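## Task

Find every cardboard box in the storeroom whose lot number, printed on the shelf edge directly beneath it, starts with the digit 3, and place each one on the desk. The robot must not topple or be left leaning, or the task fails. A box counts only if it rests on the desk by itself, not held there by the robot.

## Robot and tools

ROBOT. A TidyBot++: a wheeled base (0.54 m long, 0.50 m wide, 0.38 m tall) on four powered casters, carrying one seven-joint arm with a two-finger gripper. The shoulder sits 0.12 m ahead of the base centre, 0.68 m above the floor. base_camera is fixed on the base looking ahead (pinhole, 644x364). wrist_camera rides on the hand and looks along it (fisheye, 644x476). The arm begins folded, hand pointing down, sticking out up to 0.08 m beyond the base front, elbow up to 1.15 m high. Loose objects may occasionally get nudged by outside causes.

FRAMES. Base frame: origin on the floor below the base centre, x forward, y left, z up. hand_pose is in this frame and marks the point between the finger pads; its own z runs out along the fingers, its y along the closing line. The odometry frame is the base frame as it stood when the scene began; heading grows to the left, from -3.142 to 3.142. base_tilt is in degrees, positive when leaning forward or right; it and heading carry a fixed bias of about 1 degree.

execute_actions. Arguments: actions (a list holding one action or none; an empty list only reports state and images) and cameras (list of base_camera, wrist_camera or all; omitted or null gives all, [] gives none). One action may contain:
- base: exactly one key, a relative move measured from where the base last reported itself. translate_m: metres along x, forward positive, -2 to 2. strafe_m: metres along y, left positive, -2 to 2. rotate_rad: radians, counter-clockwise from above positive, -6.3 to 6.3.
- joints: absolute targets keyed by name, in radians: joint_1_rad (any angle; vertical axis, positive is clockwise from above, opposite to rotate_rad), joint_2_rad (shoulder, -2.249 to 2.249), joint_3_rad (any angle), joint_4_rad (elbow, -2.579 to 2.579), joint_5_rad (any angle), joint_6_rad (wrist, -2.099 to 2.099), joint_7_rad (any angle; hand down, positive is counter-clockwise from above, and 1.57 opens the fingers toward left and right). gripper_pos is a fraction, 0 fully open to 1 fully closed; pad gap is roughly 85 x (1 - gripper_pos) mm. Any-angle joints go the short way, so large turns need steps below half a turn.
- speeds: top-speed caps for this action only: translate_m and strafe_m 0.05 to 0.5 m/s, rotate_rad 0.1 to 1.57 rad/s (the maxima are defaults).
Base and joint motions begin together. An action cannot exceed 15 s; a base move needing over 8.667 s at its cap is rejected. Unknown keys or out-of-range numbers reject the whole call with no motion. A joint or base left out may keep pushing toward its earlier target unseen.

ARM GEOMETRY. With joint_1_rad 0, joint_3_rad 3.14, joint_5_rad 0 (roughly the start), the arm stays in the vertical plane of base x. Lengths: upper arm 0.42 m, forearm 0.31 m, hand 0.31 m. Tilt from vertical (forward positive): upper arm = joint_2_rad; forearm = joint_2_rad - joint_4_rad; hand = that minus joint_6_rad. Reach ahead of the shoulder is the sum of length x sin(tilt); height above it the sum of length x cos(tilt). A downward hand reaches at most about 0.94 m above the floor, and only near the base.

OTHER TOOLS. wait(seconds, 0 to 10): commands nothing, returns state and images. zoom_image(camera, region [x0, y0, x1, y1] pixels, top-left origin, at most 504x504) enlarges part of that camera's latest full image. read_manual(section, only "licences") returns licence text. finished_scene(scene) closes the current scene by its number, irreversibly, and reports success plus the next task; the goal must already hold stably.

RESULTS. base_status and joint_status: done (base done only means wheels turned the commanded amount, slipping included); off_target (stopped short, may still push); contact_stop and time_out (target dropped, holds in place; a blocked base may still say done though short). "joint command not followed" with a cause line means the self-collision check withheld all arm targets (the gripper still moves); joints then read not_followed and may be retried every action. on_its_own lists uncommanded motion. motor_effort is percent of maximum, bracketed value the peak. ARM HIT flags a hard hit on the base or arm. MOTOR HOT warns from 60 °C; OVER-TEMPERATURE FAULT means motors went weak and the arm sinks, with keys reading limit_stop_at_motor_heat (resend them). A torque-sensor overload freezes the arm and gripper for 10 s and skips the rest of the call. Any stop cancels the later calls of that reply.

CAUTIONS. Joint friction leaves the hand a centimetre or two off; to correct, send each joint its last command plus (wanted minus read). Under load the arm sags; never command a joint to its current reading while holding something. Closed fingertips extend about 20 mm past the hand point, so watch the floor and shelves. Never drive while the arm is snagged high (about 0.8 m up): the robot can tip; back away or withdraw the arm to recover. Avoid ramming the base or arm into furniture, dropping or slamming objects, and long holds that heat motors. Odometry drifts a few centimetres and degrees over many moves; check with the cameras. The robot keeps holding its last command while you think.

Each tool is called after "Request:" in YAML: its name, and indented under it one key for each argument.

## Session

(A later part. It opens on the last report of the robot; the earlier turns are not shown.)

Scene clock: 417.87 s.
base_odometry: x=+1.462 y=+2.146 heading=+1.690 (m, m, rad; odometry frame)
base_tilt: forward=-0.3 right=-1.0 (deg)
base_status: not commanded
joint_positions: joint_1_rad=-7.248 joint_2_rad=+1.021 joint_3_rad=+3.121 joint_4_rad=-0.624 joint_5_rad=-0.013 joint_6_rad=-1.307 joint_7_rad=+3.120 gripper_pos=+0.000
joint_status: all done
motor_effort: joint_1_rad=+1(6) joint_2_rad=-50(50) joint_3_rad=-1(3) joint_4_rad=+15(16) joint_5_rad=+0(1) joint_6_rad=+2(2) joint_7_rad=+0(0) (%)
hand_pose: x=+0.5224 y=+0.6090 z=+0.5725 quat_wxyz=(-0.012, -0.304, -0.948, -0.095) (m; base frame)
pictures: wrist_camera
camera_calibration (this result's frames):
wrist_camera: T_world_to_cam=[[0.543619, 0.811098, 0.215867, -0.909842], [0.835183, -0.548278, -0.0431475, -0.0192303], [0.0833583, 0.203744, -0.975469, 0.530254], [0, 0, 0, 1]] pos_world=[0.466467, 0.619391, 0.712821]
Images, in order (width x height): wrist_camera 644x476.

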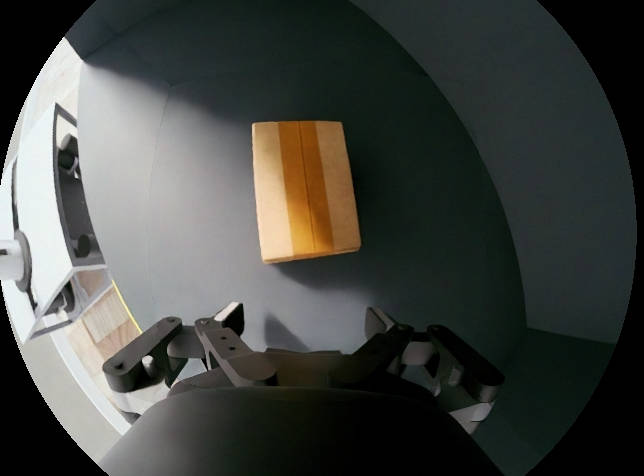

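Request:
execute_actions:
  actions:
    - {"joints":{"joint_1_rad":-1.065}}
  cameras: ["wrist_camera"]

Scene clock: 421.07 s.
base_odometry: x=+1.462 y=+2.146 heading=+1.690 (m, m, rad; odometry frame)
base_tilt: forward=-0.3 right=-1.0 (deg)
base_status: not commanded
joint_positions: joint_1_rad=-7.351 joint_2_rad=+1.021 joint_3_rad=+3.121 joint_4_rad=-0.624 joint_5_rad=-0.013 joint_6_rad=-1.307 joint_7_rad=+3.120 gripper_pos=+0.000
joint_status: all done
motor_effort: joint_1_rad=+0(5) joint_2_rad=-50(51) joint_3_rad=-2(3) joint_4_rad=+16(15) joint_5_rad=+0(0) joint_6_rad=+2(2) joint_7_rad=+0(0) (%)
hand_pose: x=+0.4577 y=+0.6473 z=+0.5725 quat_wxyz=(-0.007, -0.255, -0.962, -0.095) (m; base frame)
pictures: wrist_camera
camera_calibration (this result's frames):
wrist_camera: T_world_to_cam=[[0.457357, 0.862685, 0.215867, -0.899576], [0.887121, -0.459515, -0.0431475, -0.025411], [0.0619715, 0.211234, -0.975469, 0.532799], [0, 0, 0, 1]] pos_world=[0.400952, 0.651829, 0.712821]
Images, in order (width x height): wrist_camera 644x476.

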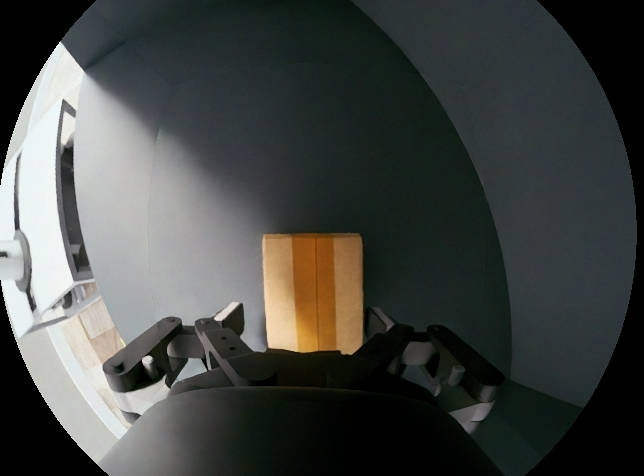

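Request:
execute_actions:
  actions:
    - {"joints":{"gripper_pos":1.0}}
  cameras: ["wrist_camera"]

Request:
execute_actions:
  actions:
    - {"joints":{"joint_2_rad":0.985}}
  cameras: []

Scene clock: 425.47 s.
base_odometry: x=+1.462 y=+2.146 heading=+1.690 (m, m, rad; odometry frame)
base_tilt: forward=-0.3 right=-1.0 (deg)
base_status: not commanded
joint_positions: joint_1_rad=-7.351 joint_2_rad=+1.023 joint_3_rad=+3.121 joint_4_rad=-0.616 joint_5_rad=-0.013 joint_6_rad=-1.310 joint_7_rad=+3.120 gripper_pos=+0.337
joint_status: gripper_pos off_target (ended at +0.337, target +1.000)
motor_effort: joint_1_rad=+0(2) joint_2_rad=-49(53) joint_3_rad=-2(3) joint_4_rad=+16(16) joint_5_rad=+0(0) joint_6_rad=+3(4) joint_7_rad=+0(0) (%)
hand_pose: x=+0.4586 y=+0.6490 z=+0.5747 quat_wxyz=(-0.008, -0.255, -0.962, -0.097) (m; base frame)
pictures: wrist_camera
camera_calibration (this result's frames):
wrist_camera: T_world_to_cam=[[0.456924, 0.861714, 0.220611, -0.903831], [0.887185, -0.459397, -0.0430948, -0.025532], [0.0642125, 0.215414, -0.974409, 0.530161], [0, 0, 0, 1]] pos_world=[0.401591, 0.652911, 0.714888]
Images, in order (width x height): wrist_camera 644x476.

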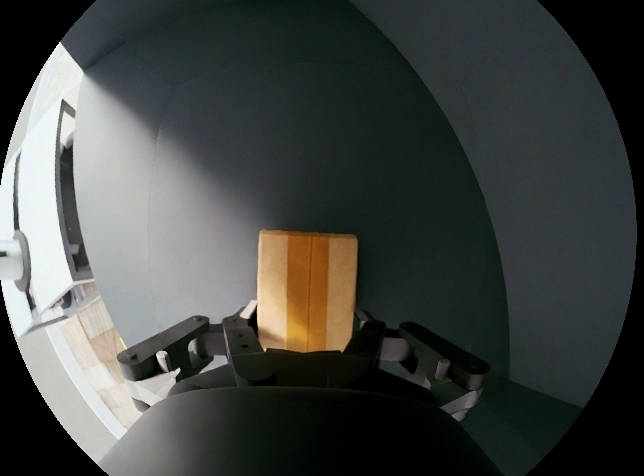

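Scene clock: 426.23 s.
base_odometry: x=+1.462 y=+2.146 heading=+1.690 (m, m, rad; odometry frame)
base_tilt: forward=-0.3 right=-1.0 (deg)
base_status: not commanded
joint_positions: joint_1_rad=-7.351 joint_2_rad=+1.008 joint_3_rad=+3.121 joint_4_rad=-0.616 joint_5_rad=-0.013 joint_6_rad=-1.310 joint_7_rad=+3.120 gripper_pos=+0.337
joint_status: all done
motor_effort: joint_1_rad=+2(1) joint_2_rad=-51(56) joint_3_rad=-2(1) joint_4_rad=+16(17) joint_5_rad=+0(0) joint_6_rad=+2(3) joint_7_rad=+1(1) (%)
hand_pose: x=+0.4593 y=+0.6502 z=+0.5854 quat_wxyz=(-0.009, -0.254, -0.961, -0.104) (m; base frame)
pictures: none
No camera images: the call's "cameras" was empty. Leave "cameras" out to get every camera's image.

Request:
execute_actions:
  actions:
    - {"joints":{"joint_1_rad":-0.72}}
  cameras: []

Request:
execute_actions:
  actions:
    - {"base":{"strafe_m":-0.16},"speeds":{"strafe_m":0.2}}
  cameras: ["wrist_camera"]

Request:
execute_actions:
  actions:
    - {"joints":{"joint_1_rad":-0.3,"joint_2_rad":0.0,"joint_4_rad":-1.3,"joint_6_rad":-1.7}}

Scene clock: 433.53 s.
base_odometry: x=+1.462 y=+2.146 heading=+1.690 (m, m, rad; odometry frame)
base_tilt: forward=-0.1 right=-1.1 (deg)
base_status: not commanded
joint_positions: joint_1_rad=-7.000 joint_2_rad=+1.008 joint_3_rad=+3.125 joint_4_rad=-0.616 joint_5_rad=-0.013 joint_6_rad=-1.310 joint_7_rad=+3.120 gripper_pos=+0.337
joint_status: all done
motor_effort: joint_1_rad=+1(6) joint_2_rad=-52(52) joint_3_rad=-2(4) joint_4_rad=+16(16) joint_5_rad=+0(1) joint_6_rad=+3(2) joint_7_rad=+0(0) (%)
hand_pose: x=+0.6635 y=+0.4920 z=+0.5853 quat_wxyz=(-0.029, -0.419, -0.902, -0.100) (m; base frame)
pictures: none
No camera images: the call's "cameras" was empty. Leave "cameras" out to get every camera's image.

Scene clock: 435.13 s.
base_odometry: x=+1.621 y=+2.165 heading=+1.690 (m, m, rad; odometry frame)
base_tilt: forward=-0.3 right=-1.0 (deg)
base_status: done
joint_positions: joint_1_rad=-7.002 joint_2_rad=+1.008 joint_3_rad=+3.125 joint_4_rad=-0.616 joint_5_rad=-0.013 joint_6_rad=-1.311 joint_7_rad=+3.120 gripper_pos=+0.337
joint_status: not commanded
motor_effort: joint_1_rad=+0(4) joint_2_rad=-51(54) joint_3_rad=-2(2) joint_4_rad=+16(17) joint_5_rad=+0(1) joint_6_rad=+3(3) joint_7_rad=+0(0) (%)
hand_pose: x=+0.6618 y=+0.4931 z=+0.5853 quat_wxyz=(-0.029, -0.418, -0.903, -0.100) (m; base frame)
pictures: wrist_camera
camera_calibration (this result's frames):
wrist_camera: T_world_to_cam=[[0.722403, 0.650957, 0.233213, -0.943861], [0.675904, -0.735929, -0.0395218, -0.0028035], [0.145901, 0.18618, -0.971622, 0.51974], [0, 0, 0, 1]] pos_world=[0.607913, 0.515585, 0.725001]
Images, in order (width x height): wrist_camera 644x476.

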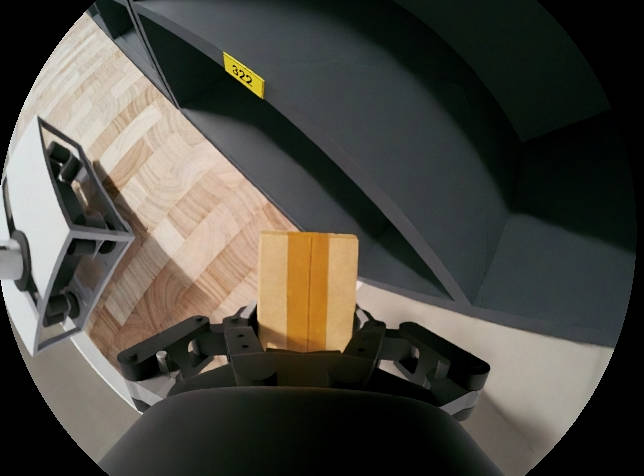

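Scene clock: 437.40 s.
base_odometry: x=+1.621 y=+2.165 heading=+1.690 (m, m, rad; odometry frame)
base_tilt: forward=-0.2 right=-0.9 (deg)
base_status: not commanded
joint_positions: joint_1_rad=-6.601 joint_2_rad=+0.016 joint_3_rad=+3.125 joint_4_rad=-1.294 joint_5_rad=-0.013 joint_6_rad=-1.658 joint_7_rad=+3.120 gripper_pos=+0.337
joint_status: all done
motor_effort: joint_1_rad=+1(2) joint_2_rad=-19(54) joint_3_rad=+0(2) joint_4_rad=+16(17) joint_5_rad=+0(0) joint_6_rad=+2(2) joint_7_rad=+0(0) (%)
hand_pose: x=+0.4611 y=+0.1247 z=+0.8769 quat_wxyz=(-0.044, -0.585, -0.806, -0.075) (m; base frame)
pictures: base_camera, wrist_camera
camera_calibration (this result's frames):
wrist_camera: T_world_to_cam=[[0.920952, 0.333908, 0.200879, -0.650699], [0.345648, -0.938019, -0.0254553, 0.0383999], [0.179928, 0.0928763, -0.979285, 0.903628], [0, 0, 0, 1]] pos_world=[0.423402, 0.169368, 1.0166]
Images, in order (width x height): base_camera 644x364, wrist_camera 644x476.

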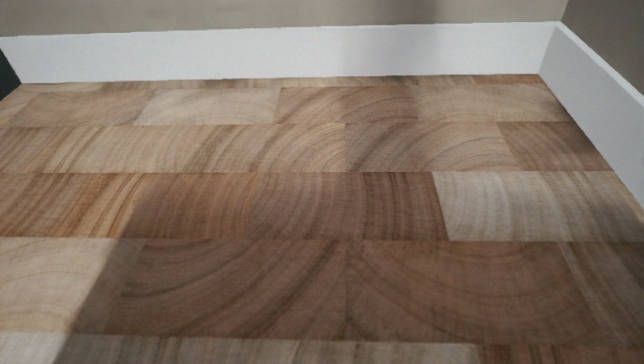

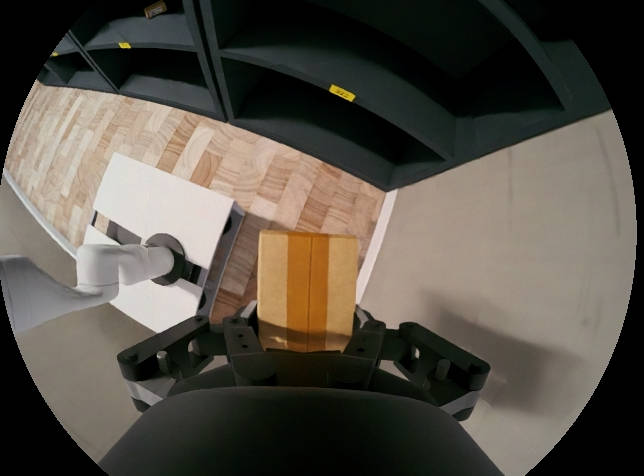

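Request:
execute_actions:
  actions:
    - {"base":{"strafe_m":0.13},"joints":{"joint_1_rad":0.0,"joint_7_rad":1.57}}
  cameras: []

Request:
execute_actions:
  actions:
    - {"base":{"translate_m":-2.0}}

Scene clock: 445.47 s.
base_odometry: x=+1.492 y=+2.149 heading=+1.690 (m, m, rad; odometry frame)
base_tilt: forward=-0.3 right=-1.0 (deg)
base_status: done
joint_positions: joint_1_rad=-6.296 joint_2_rad=+0.015 joint_3_rad=+3.124 joint_4_rad=-1.295 joint_5_rad=-0.013 joint_6_rad=-1.659 joint_7_rad=+1.577 gripper_pos=+0.337
joint_status: all done
motor_effort: joint_1_rad=+0(2) joint_2_rad=-19(23) joint_3_rad=+0(1) joint_4_rad=+16(17) joint_5_rad=+1(0) joint_6_rad=+2(3) joint_7_rad=+1(0) (%)
hand_pose: x=+0.4818 y=+0.0162 z=+0.8768 quat_wxyz=(+0.008, -0.996, -0.019, -0.086) (m; base frame)
pictures: none
No camera images: the call's "cameras" was empty. Leave "cameras" out to get every camera's image.

Scene clock: 450.83 s.
base_odometry: x=+1.731 y=+0.163 heading=+1.690 (m, m, rad; odometry frame)
base_tilt: forward=-0.3 right=-1.0 (deg)
base_status: done
joint_positions: joint_1_rad=-6.295 joint_2_rad=+0.010 joint_3_rad=+3.124 joint_4_rad=-1.297 joint_5_rad=-0.013 joint_6_rad=-1.661 joint_7_rad=+1.577 gripper_pos=+0.337
joint_status: not commanded
motor_effort: joint_1_rad=+0(2) joint_2_rad=-19(25) joint_3_rad=-1(0) joint_4_rad=+16(16) joint_5_rad=+1(1) joint_6_rad=+1(3) joint_7_rad=+1(0) (%)
hand_pose: x=+0.4799 y=+0.0161 z=+0.8777 quat_wxyz=(+0.008, -0.996, -0.019, -0.086) (m; base frame)
pictures: base_camera, wrist_camera
camera_calibration (this result's frames):
wrist_camera: T_world_to_cam=[[0.0674404, -0.997471, 0.0224313, -0.04426], [-0.979865, -0.0704512, -0.186818, 0.693814], [0.187926, -0.00938057, -0.982138, 0.911414], [0, 0, 0, 1]] pos_world=[0.511551, 0.0132815, 1.02574]
Images, in order (width x height): base_camera 644x364, wrist_camera 644x476.

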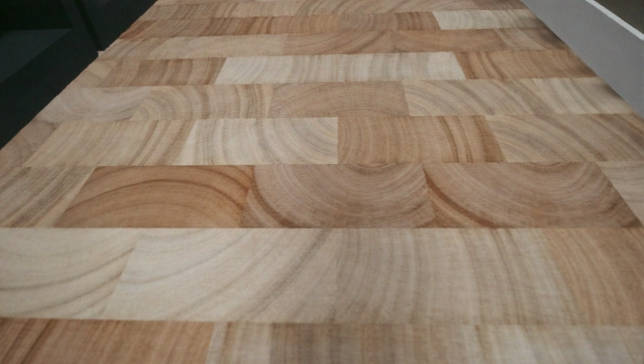

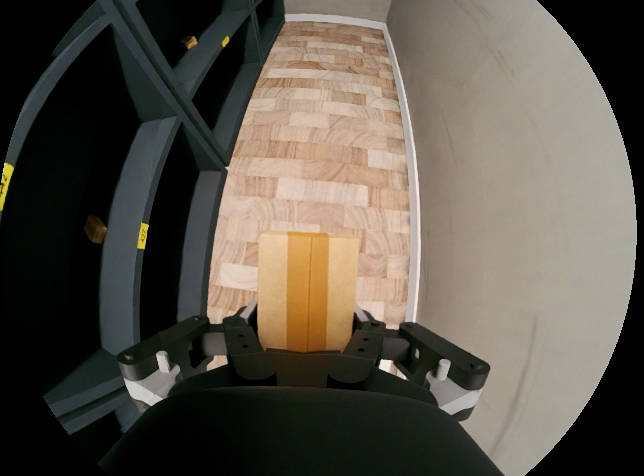

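Request:
execute_actions:
  actions:
    - {"base":{"translate_m":-1.37}}
  cameras: []

Request:
execute_actions:
  actions:
    - {"base":{"rotate_rad":1.57},"speeds":{"rotate_rad":1.0}}

Scene clock: 458.57 s.
base_odometry: x=+1.894 y=-1.197 heading=+1.690 (m, m, rad; odometry frame)
base_tilt: forward=-0.3 right=-1.0 (deg)
base_status: done
joint_positions: joint_1_rad=-6.295 joint_2_rad=+0.008 joint_3_rad=+3.124 joint_4_rad=-1.298 joint_5_rad=-0.013 joint_6_rad=-1.663 joint_7_rad=+1.577 gripper_pos=+0.337
joint_status: not commanded
motor_effort: joint_1_rad=+1(0) joint_2_rad=-19(23) joint_3_rad=+0(1) joint_4_rad=+16(16) joint_5_rad=+0(0) joint_6_rad=+2(3) joint_7_rad=+0(1) (%)
hand_pose: x=+0.4789 y=+0.0161 z=+0.8781 quat_wxyz=(+0.008, -0.996, -0.019, -0.086) (m; base frame)
pictures: none
No camera images: the call's "cameras" was empty. Leave "cameras" out to get every camera's image.

Scene clock: 461.07 s.
base_odometry: x=+1.894 y=-1.197 heading=-3.023 (m, m, rad; odometry frame)
base_tilt: forward=-0.4 right=-1.0 (deg)
base_status: done
joint_positions: joint_1_rad=-6.292 joint_2_rad=+0.008 joint_3_rad=+3.123 joint_4_rad=-1.298 joint_5_rad=-0.013 joint_6_rad=-1.663 joint_7_rad=+1.577 gripper_pos=+0.337
joint_status: not commanded
motor_effort: joint_1_rad=+0(2) joint_2_rad=-18(20) joint_3_rad=+0(2) joint_4_rad=+16(16) joint_5_rad=+1(1) joint_6_rad=+1(2) joint_7_rad=+0(1) (%)
hand_pose: x=+0.4789 y=+0.0151 z=+0.8781 quat_wxyz=(+0.007, -0.996, -0.018, -0.086) (m; base frame)
pictures: base_camera, wrist_camera
camera_calibration (this result's frames):
wrist_camera: T_world_to_cam=[[0.0648196, -0.997644, 0.0224653, -0.0439483], [-0.980036, -0.0678837, -0.186873, 0.692952], [0.187958, -0.00990381, -0.982127, 0.911967], [0, 0, 0, 1]] pos_world=[0.510555, 0.0122273, 1.02615]
Images, in order (width x height): base_camera 644x364, wrist_camera 644x476.

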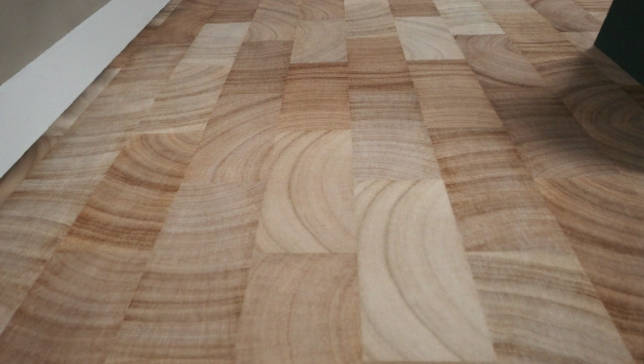

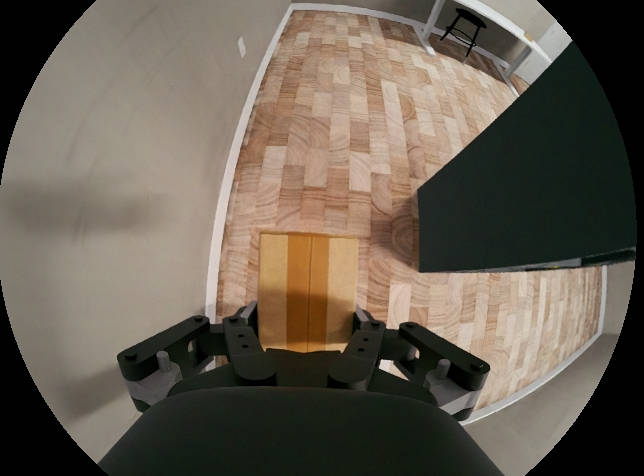

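Request:
execute_actions:
  actions:
    - {"base":{"translate_m":1.8}}
  cameras: []

Request:
execute_actions:
  actions:
    - {"base":{"strafe_m":-1.65}}

Scene clock: 472.33 s.
base_odometry: x=+0.107 y=-1.412 heading=-3.023 (m, m, rad; odometry frame)
base_tilt: forward=-0.4 right=-1.0 (deg)
base_status: done
joint_positions: joint_1_rad=-6.292 joint_2_rad=+0.007 joint_3_rad=+3.123 joint_4_rad=-1.299 joint_5_rad=-0.013 joint_6_rad=-1.664 joint_7_rad=+1.577 gripper_pos=+0.337
joint_status: not commanded
motor_effort: joint_1_rad=+0(1) joint_2_rad=-19(22) joint_3_rad=+0(0) joint_4_rad=+15(17) joint_5_rad=+1(0) joint_6_rad=+2(3) joint_7_rad=+0(0) (%)
hand_pose: x=+0.4782 y=+0.0151 z=+0.8782 quat_wxyz=(+0.007, -0.996, -0.018, -0.086) (m; base frame)
pictures: none
No camera images: the call's "cameras" was empty. Leave "cameras" out to get every camera's image.

Scene clock: 477.00 s.
base_odometry: x=-0.089 y=+0.227 heading=-3.023 (m, m, rad; odometry frame)
base_tilt: forward=-0.4 right=-1.0 (deg)
base_status: done
joint_positions: joint_1_rad=-6.291 joint_2_rad=+0.007 joint_3_rad=+3.123 joint_4_rad=-1.299 joint_5_rad=-0.013 joint_6_rad=-1.664 joint_7_rad=+1.577 gripper_pos=+0.337
joint_status: not commanded
motor_effort: joint_1_rad=+1(2) joint_2_rad=-19(20) joint_3_rad=+0(2) joint_4_rad=+16(16) joint_5_rad=+0(0) joint_6_rad=+2(3) joint_7_rad=+0(0) (%)
hand_pose: x=+0.4782 y=+0.0149 z=+0.8782 quat_wxyz=(+0.007, -0.996, -0.018, -0.086) (m; base frame)
pictures: base_camera, wrist_camera
camera_calibration (this result's frames):
wrist_camera: T_world_to_cam=[[0.0642523, -0.997681, 0.0224612, -0.0438576], [-0.980206, -0.0673185, -0.186182, 0.691708], [0.187262, -0.010054, -0.982258, 0.912604], [0, 0, 0, 1]] pos_world=[0.509939, 0.0119842, 1.02618]
Images, in order (width x height): base_camera 644x364, wrist_camera 644x476.

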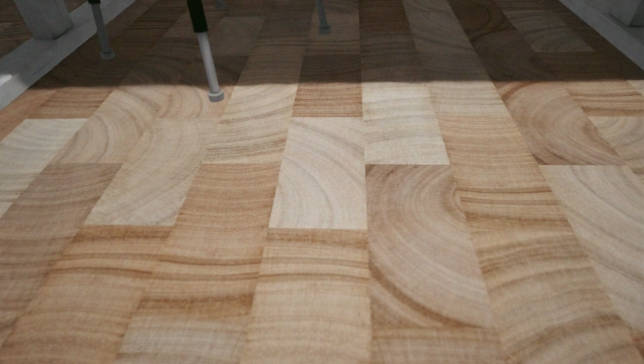

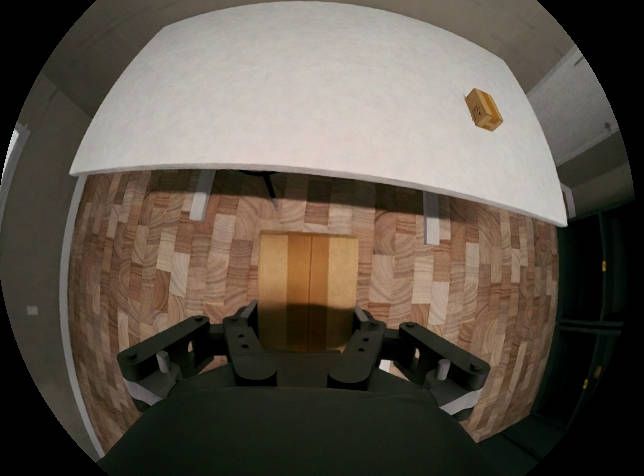

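Request:
execute_actions:
  actions:
    - {"base":{"translate_m":0.3},"speeds":{"translate_m":0.3}}
  cameras: []

Request:
execute_actions:
  actions:
    - {"joints":{"joint_2_rad":0.195,"joint_4_rad":-1.40,"joint_6_rad":-1.36}}
  cameras: ["wrist_camera"]

Request:
execute_actions:
  actions:
    - {"joints":{"joint_4_rad":-1.46,"joint_6_rad":-1.29}}
  cameras: ["wrist_camera"]

Scene clock: 482.63 s.
base_odometry: x=-0.387 y=+0.191 heading=-3.023 (m, m, rad; odometry frame)
base_tilt: forward=-0.3 right=-1.0 (deg)
base_status: done
joint_positions: joint_1_rad=-6.291 joint_2_rad=+0.007 joint_3_rad=+3.123 joint_4_rad=-1.299 joint_5_rad=-0.013 joint_6_rad=-1.664 joint_7_rad=+1.577 gripper_pos=+0.337
joint_status: not commanded
motor_effort: joint_1_rad=+0(0) joint_2_rad=-19(22) joint_3_rad=+0(0) joint_4_rad=+16(16) joint_5_rad=+1(1) joint_6_rad=+2(3) joint_7_rad=+0(0) (%)
hand_pose: x=+0.4779 y=+0.0149 z=+0.8782 quat_wxyz=(+0.007, -0.996, -0.018, -0.086) (m; base frame)
pictures: none
No camera images: the call's "cameras" was empty. Leave "cameras" out to get every camera's image.

Scene clock: 483.83 s.
base_odometry: x=-0.387 y=+0.191 heading=-3.023 (m, m, rad; odometry frame)
base_tilt: forward=-0.3 right=-1.0 (deg)
base_status: not commanded
joint_positions: joint_1_rad=-6.291 joint_2_rad=+0.204 joint_3_rad=+3.123 joint_4_rad=-1.400 joint_5_rad=-0.013 joint_6_rad=-1.398 joint_7_rad=+1.577 gripper_pos=+0.337
joint_status: all done
motor_effort: joint_1_rad=+0(1) joint_2_rad=-27(31) joint_3_rad=-1(0) joint_4_rad=+16(16) joint_5_rad=+0(0) joint_6_rad=+2(3) joint_7_rad=+0(1) (%)
hand_pose: x=+0.5611 y=+0.0165 z=+0.7751 quat_wxyz=(+0.009, -0.997, -0.015, -0.069) (m; base frame)
pictures: wrist_camera
camera_calibration (this result's frames):
wrist_camera: T_world_to_cam=[[0.0611286, -0.997982, 0.0171652, -0.0393726], [-0.986117, -0.063044, -0.153616, 0.73193], [0.154388, -0.00753654, -0.987982, 0.818641], [0, 0, 0, 1]] pos_world=[0.597787, 0.0130204, 0.921914]
Images, in order (width x height): wrist_camera 644x476.

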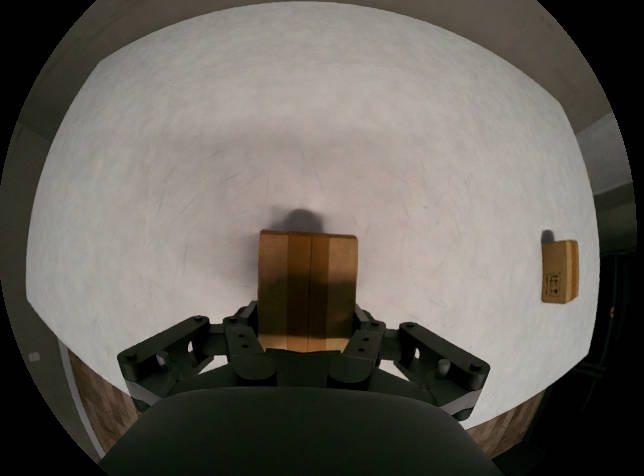

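Scene clock: 485.23 s.
base_odometry: x=-0.387 y=+0.191 heading=-3.023 (m, m, rad; odometry frame)
base_tilt: forward=-0.3 right=-1.0 (deg)
base_status: not commanded
joint_positions: joint_1_rad=-6.291 joint_2_rad=+0.192 joint_3_rad=+3.123 joint_4_rad=-1.451 joint_5_rad=-0.013 joint_6_rad=-1.330 joint_7_rad=+1.577 gripper_pos=+0.337
joint_status: all done
motor_effort: joint_1_rad=+0(1) joint_2_rad=-24(28) joint_3_rad=-1(0) joint_4_rad=+14(16) joint_5_rad=+0(0) joint_6_rad=+1(4) joint_7_rad=+0(0) (%)
hand_pose: x=+0.5646 y=+0.0166 z=+0.7656 quat_wxyz=(+0.009, -0.996, -0.015, -0.084) (m; base frame)
pictures: wrist_camera
camera_calibration (this result's frames):
wrist_camera: T_world_to_cam=[[0.059637, -0.998049, 0.0184768, -0.0394735], [-0.981125, -0.0620165, -0.183159, 0.753651], [0.183947, -0.00720507, -0.98291, 0.788226], [0, 0, 0, 1]] pos_world=[0.596788, 0.0130215, 0.913522]
Images, in order (width x height): wrist_camera 644x476.

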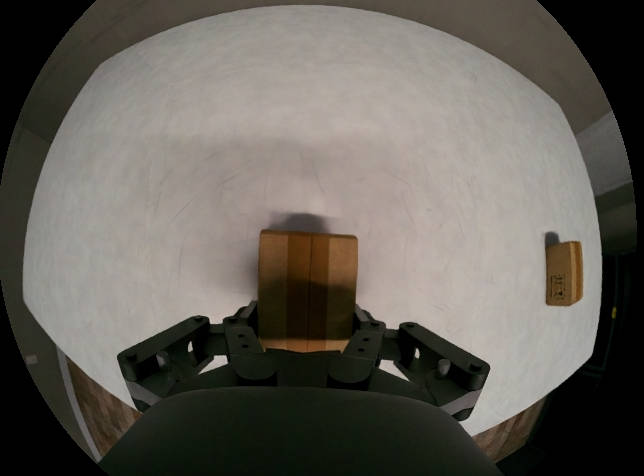

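Touching. Release and lift.

Request:
execute_actions:
  actions:
    - {"joints":{"gripper_pos":0.0,"joint_4_rad":-1.445}}
  cameras: []

Request:
execute_actions:
  actions:
    - {"joints":{"joint_2_rad":0.0,"joint_4_rad":-1.4,"joint_6_rad":-1.2}}
  cameras: ["wrist_camera"]

Scene clock: 489.77 s.
base_odometry: x=-0.387 y=+0.191 heading=-3.023 (m, m, rad; odometry frame)
base_tilt: forward=-0.2 right=-0.9 (deg)
base_status: not commanded
joint_positions: joint_1_rad=-6.291 joint_2_rad=+0.192 joint_3_rad=+3.123 joint_4_rad=-1.449 joint_5_rad=-0.013 joint_6_rad=-1.330 joint_7_rad=+1.577 gripper_pos=+0.000
joint_status: all done
motor_effort: joint_1_rad=+1(1) joint_2_rad=-24(27) joint_3_rad=-1(1) joint_4_rad=+16(16) joint_5_rad=+1(0) joint_6_rad=+1(2) joint_7_rad=+0(0) (%)
hand_pose: x=+0.5652 y=+0.0166 z=+0.7663 quat_wxyz=(+0.009, -0.996, -0.015, -0.085) (m; base frame)
pictures: none
No camera images: the call's "cameras" was empty. Leave "cameras" out to get every camera's image.

Scene clock: 490.97 s.
base_odometry: x=-0.387 y=+0.191 heading=-3.023 (m, m, rad; odometry frame)
base_tilt: forward=-0.3 right=-1.0 (deg)
base_status: not commanded
joint_positions: joint_1_rad=-6.291 joint_2_rad=-0.001 joint_3_rad=+3.123 joint_4_rad=-1.403 joint_5_rad=-0.013 joint_6_rad=-1.244 joint_7_rad=+1.577 gripper_pos=+0.000
joint_status: all done
motor_effort: joint_1_rad=+1(0) joint_2_rad=-20(28) joint_3_rad=-1(0) joint_4_rad=+17(16) joint_5_rad=+1(1) joint_6_rad=+5(5) joint_7_rad=+0(0) (%)
hand_pose: x=+0.5760 y=+0.0173 z=+0.8815 quat_wxyz=(+0.009, -0.969, -0.015, -0.245) (m; base frame)
pictures: wrist_camera
camera_calibration (this result's frames):
wrist_camera: T_world_to_cam=[[0.0500245, -0.998252, 0.0314632, -0.0475479], [-0.870647, -0.0590221, -0.488355, 0.991522], [0.489359, -0.00296356, -0.872077, 0.626356], [0, 0, 0, 1]] pos_world=[0.559131, 0.0129132, 1.03194]
Images, in order (width x height): wrist_camera 644x476.

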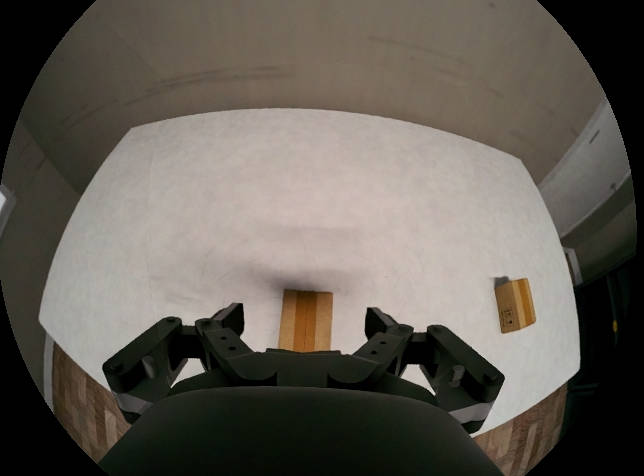

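Request:
finished_scene:
  scene: 1

The scene is finished: the task was done.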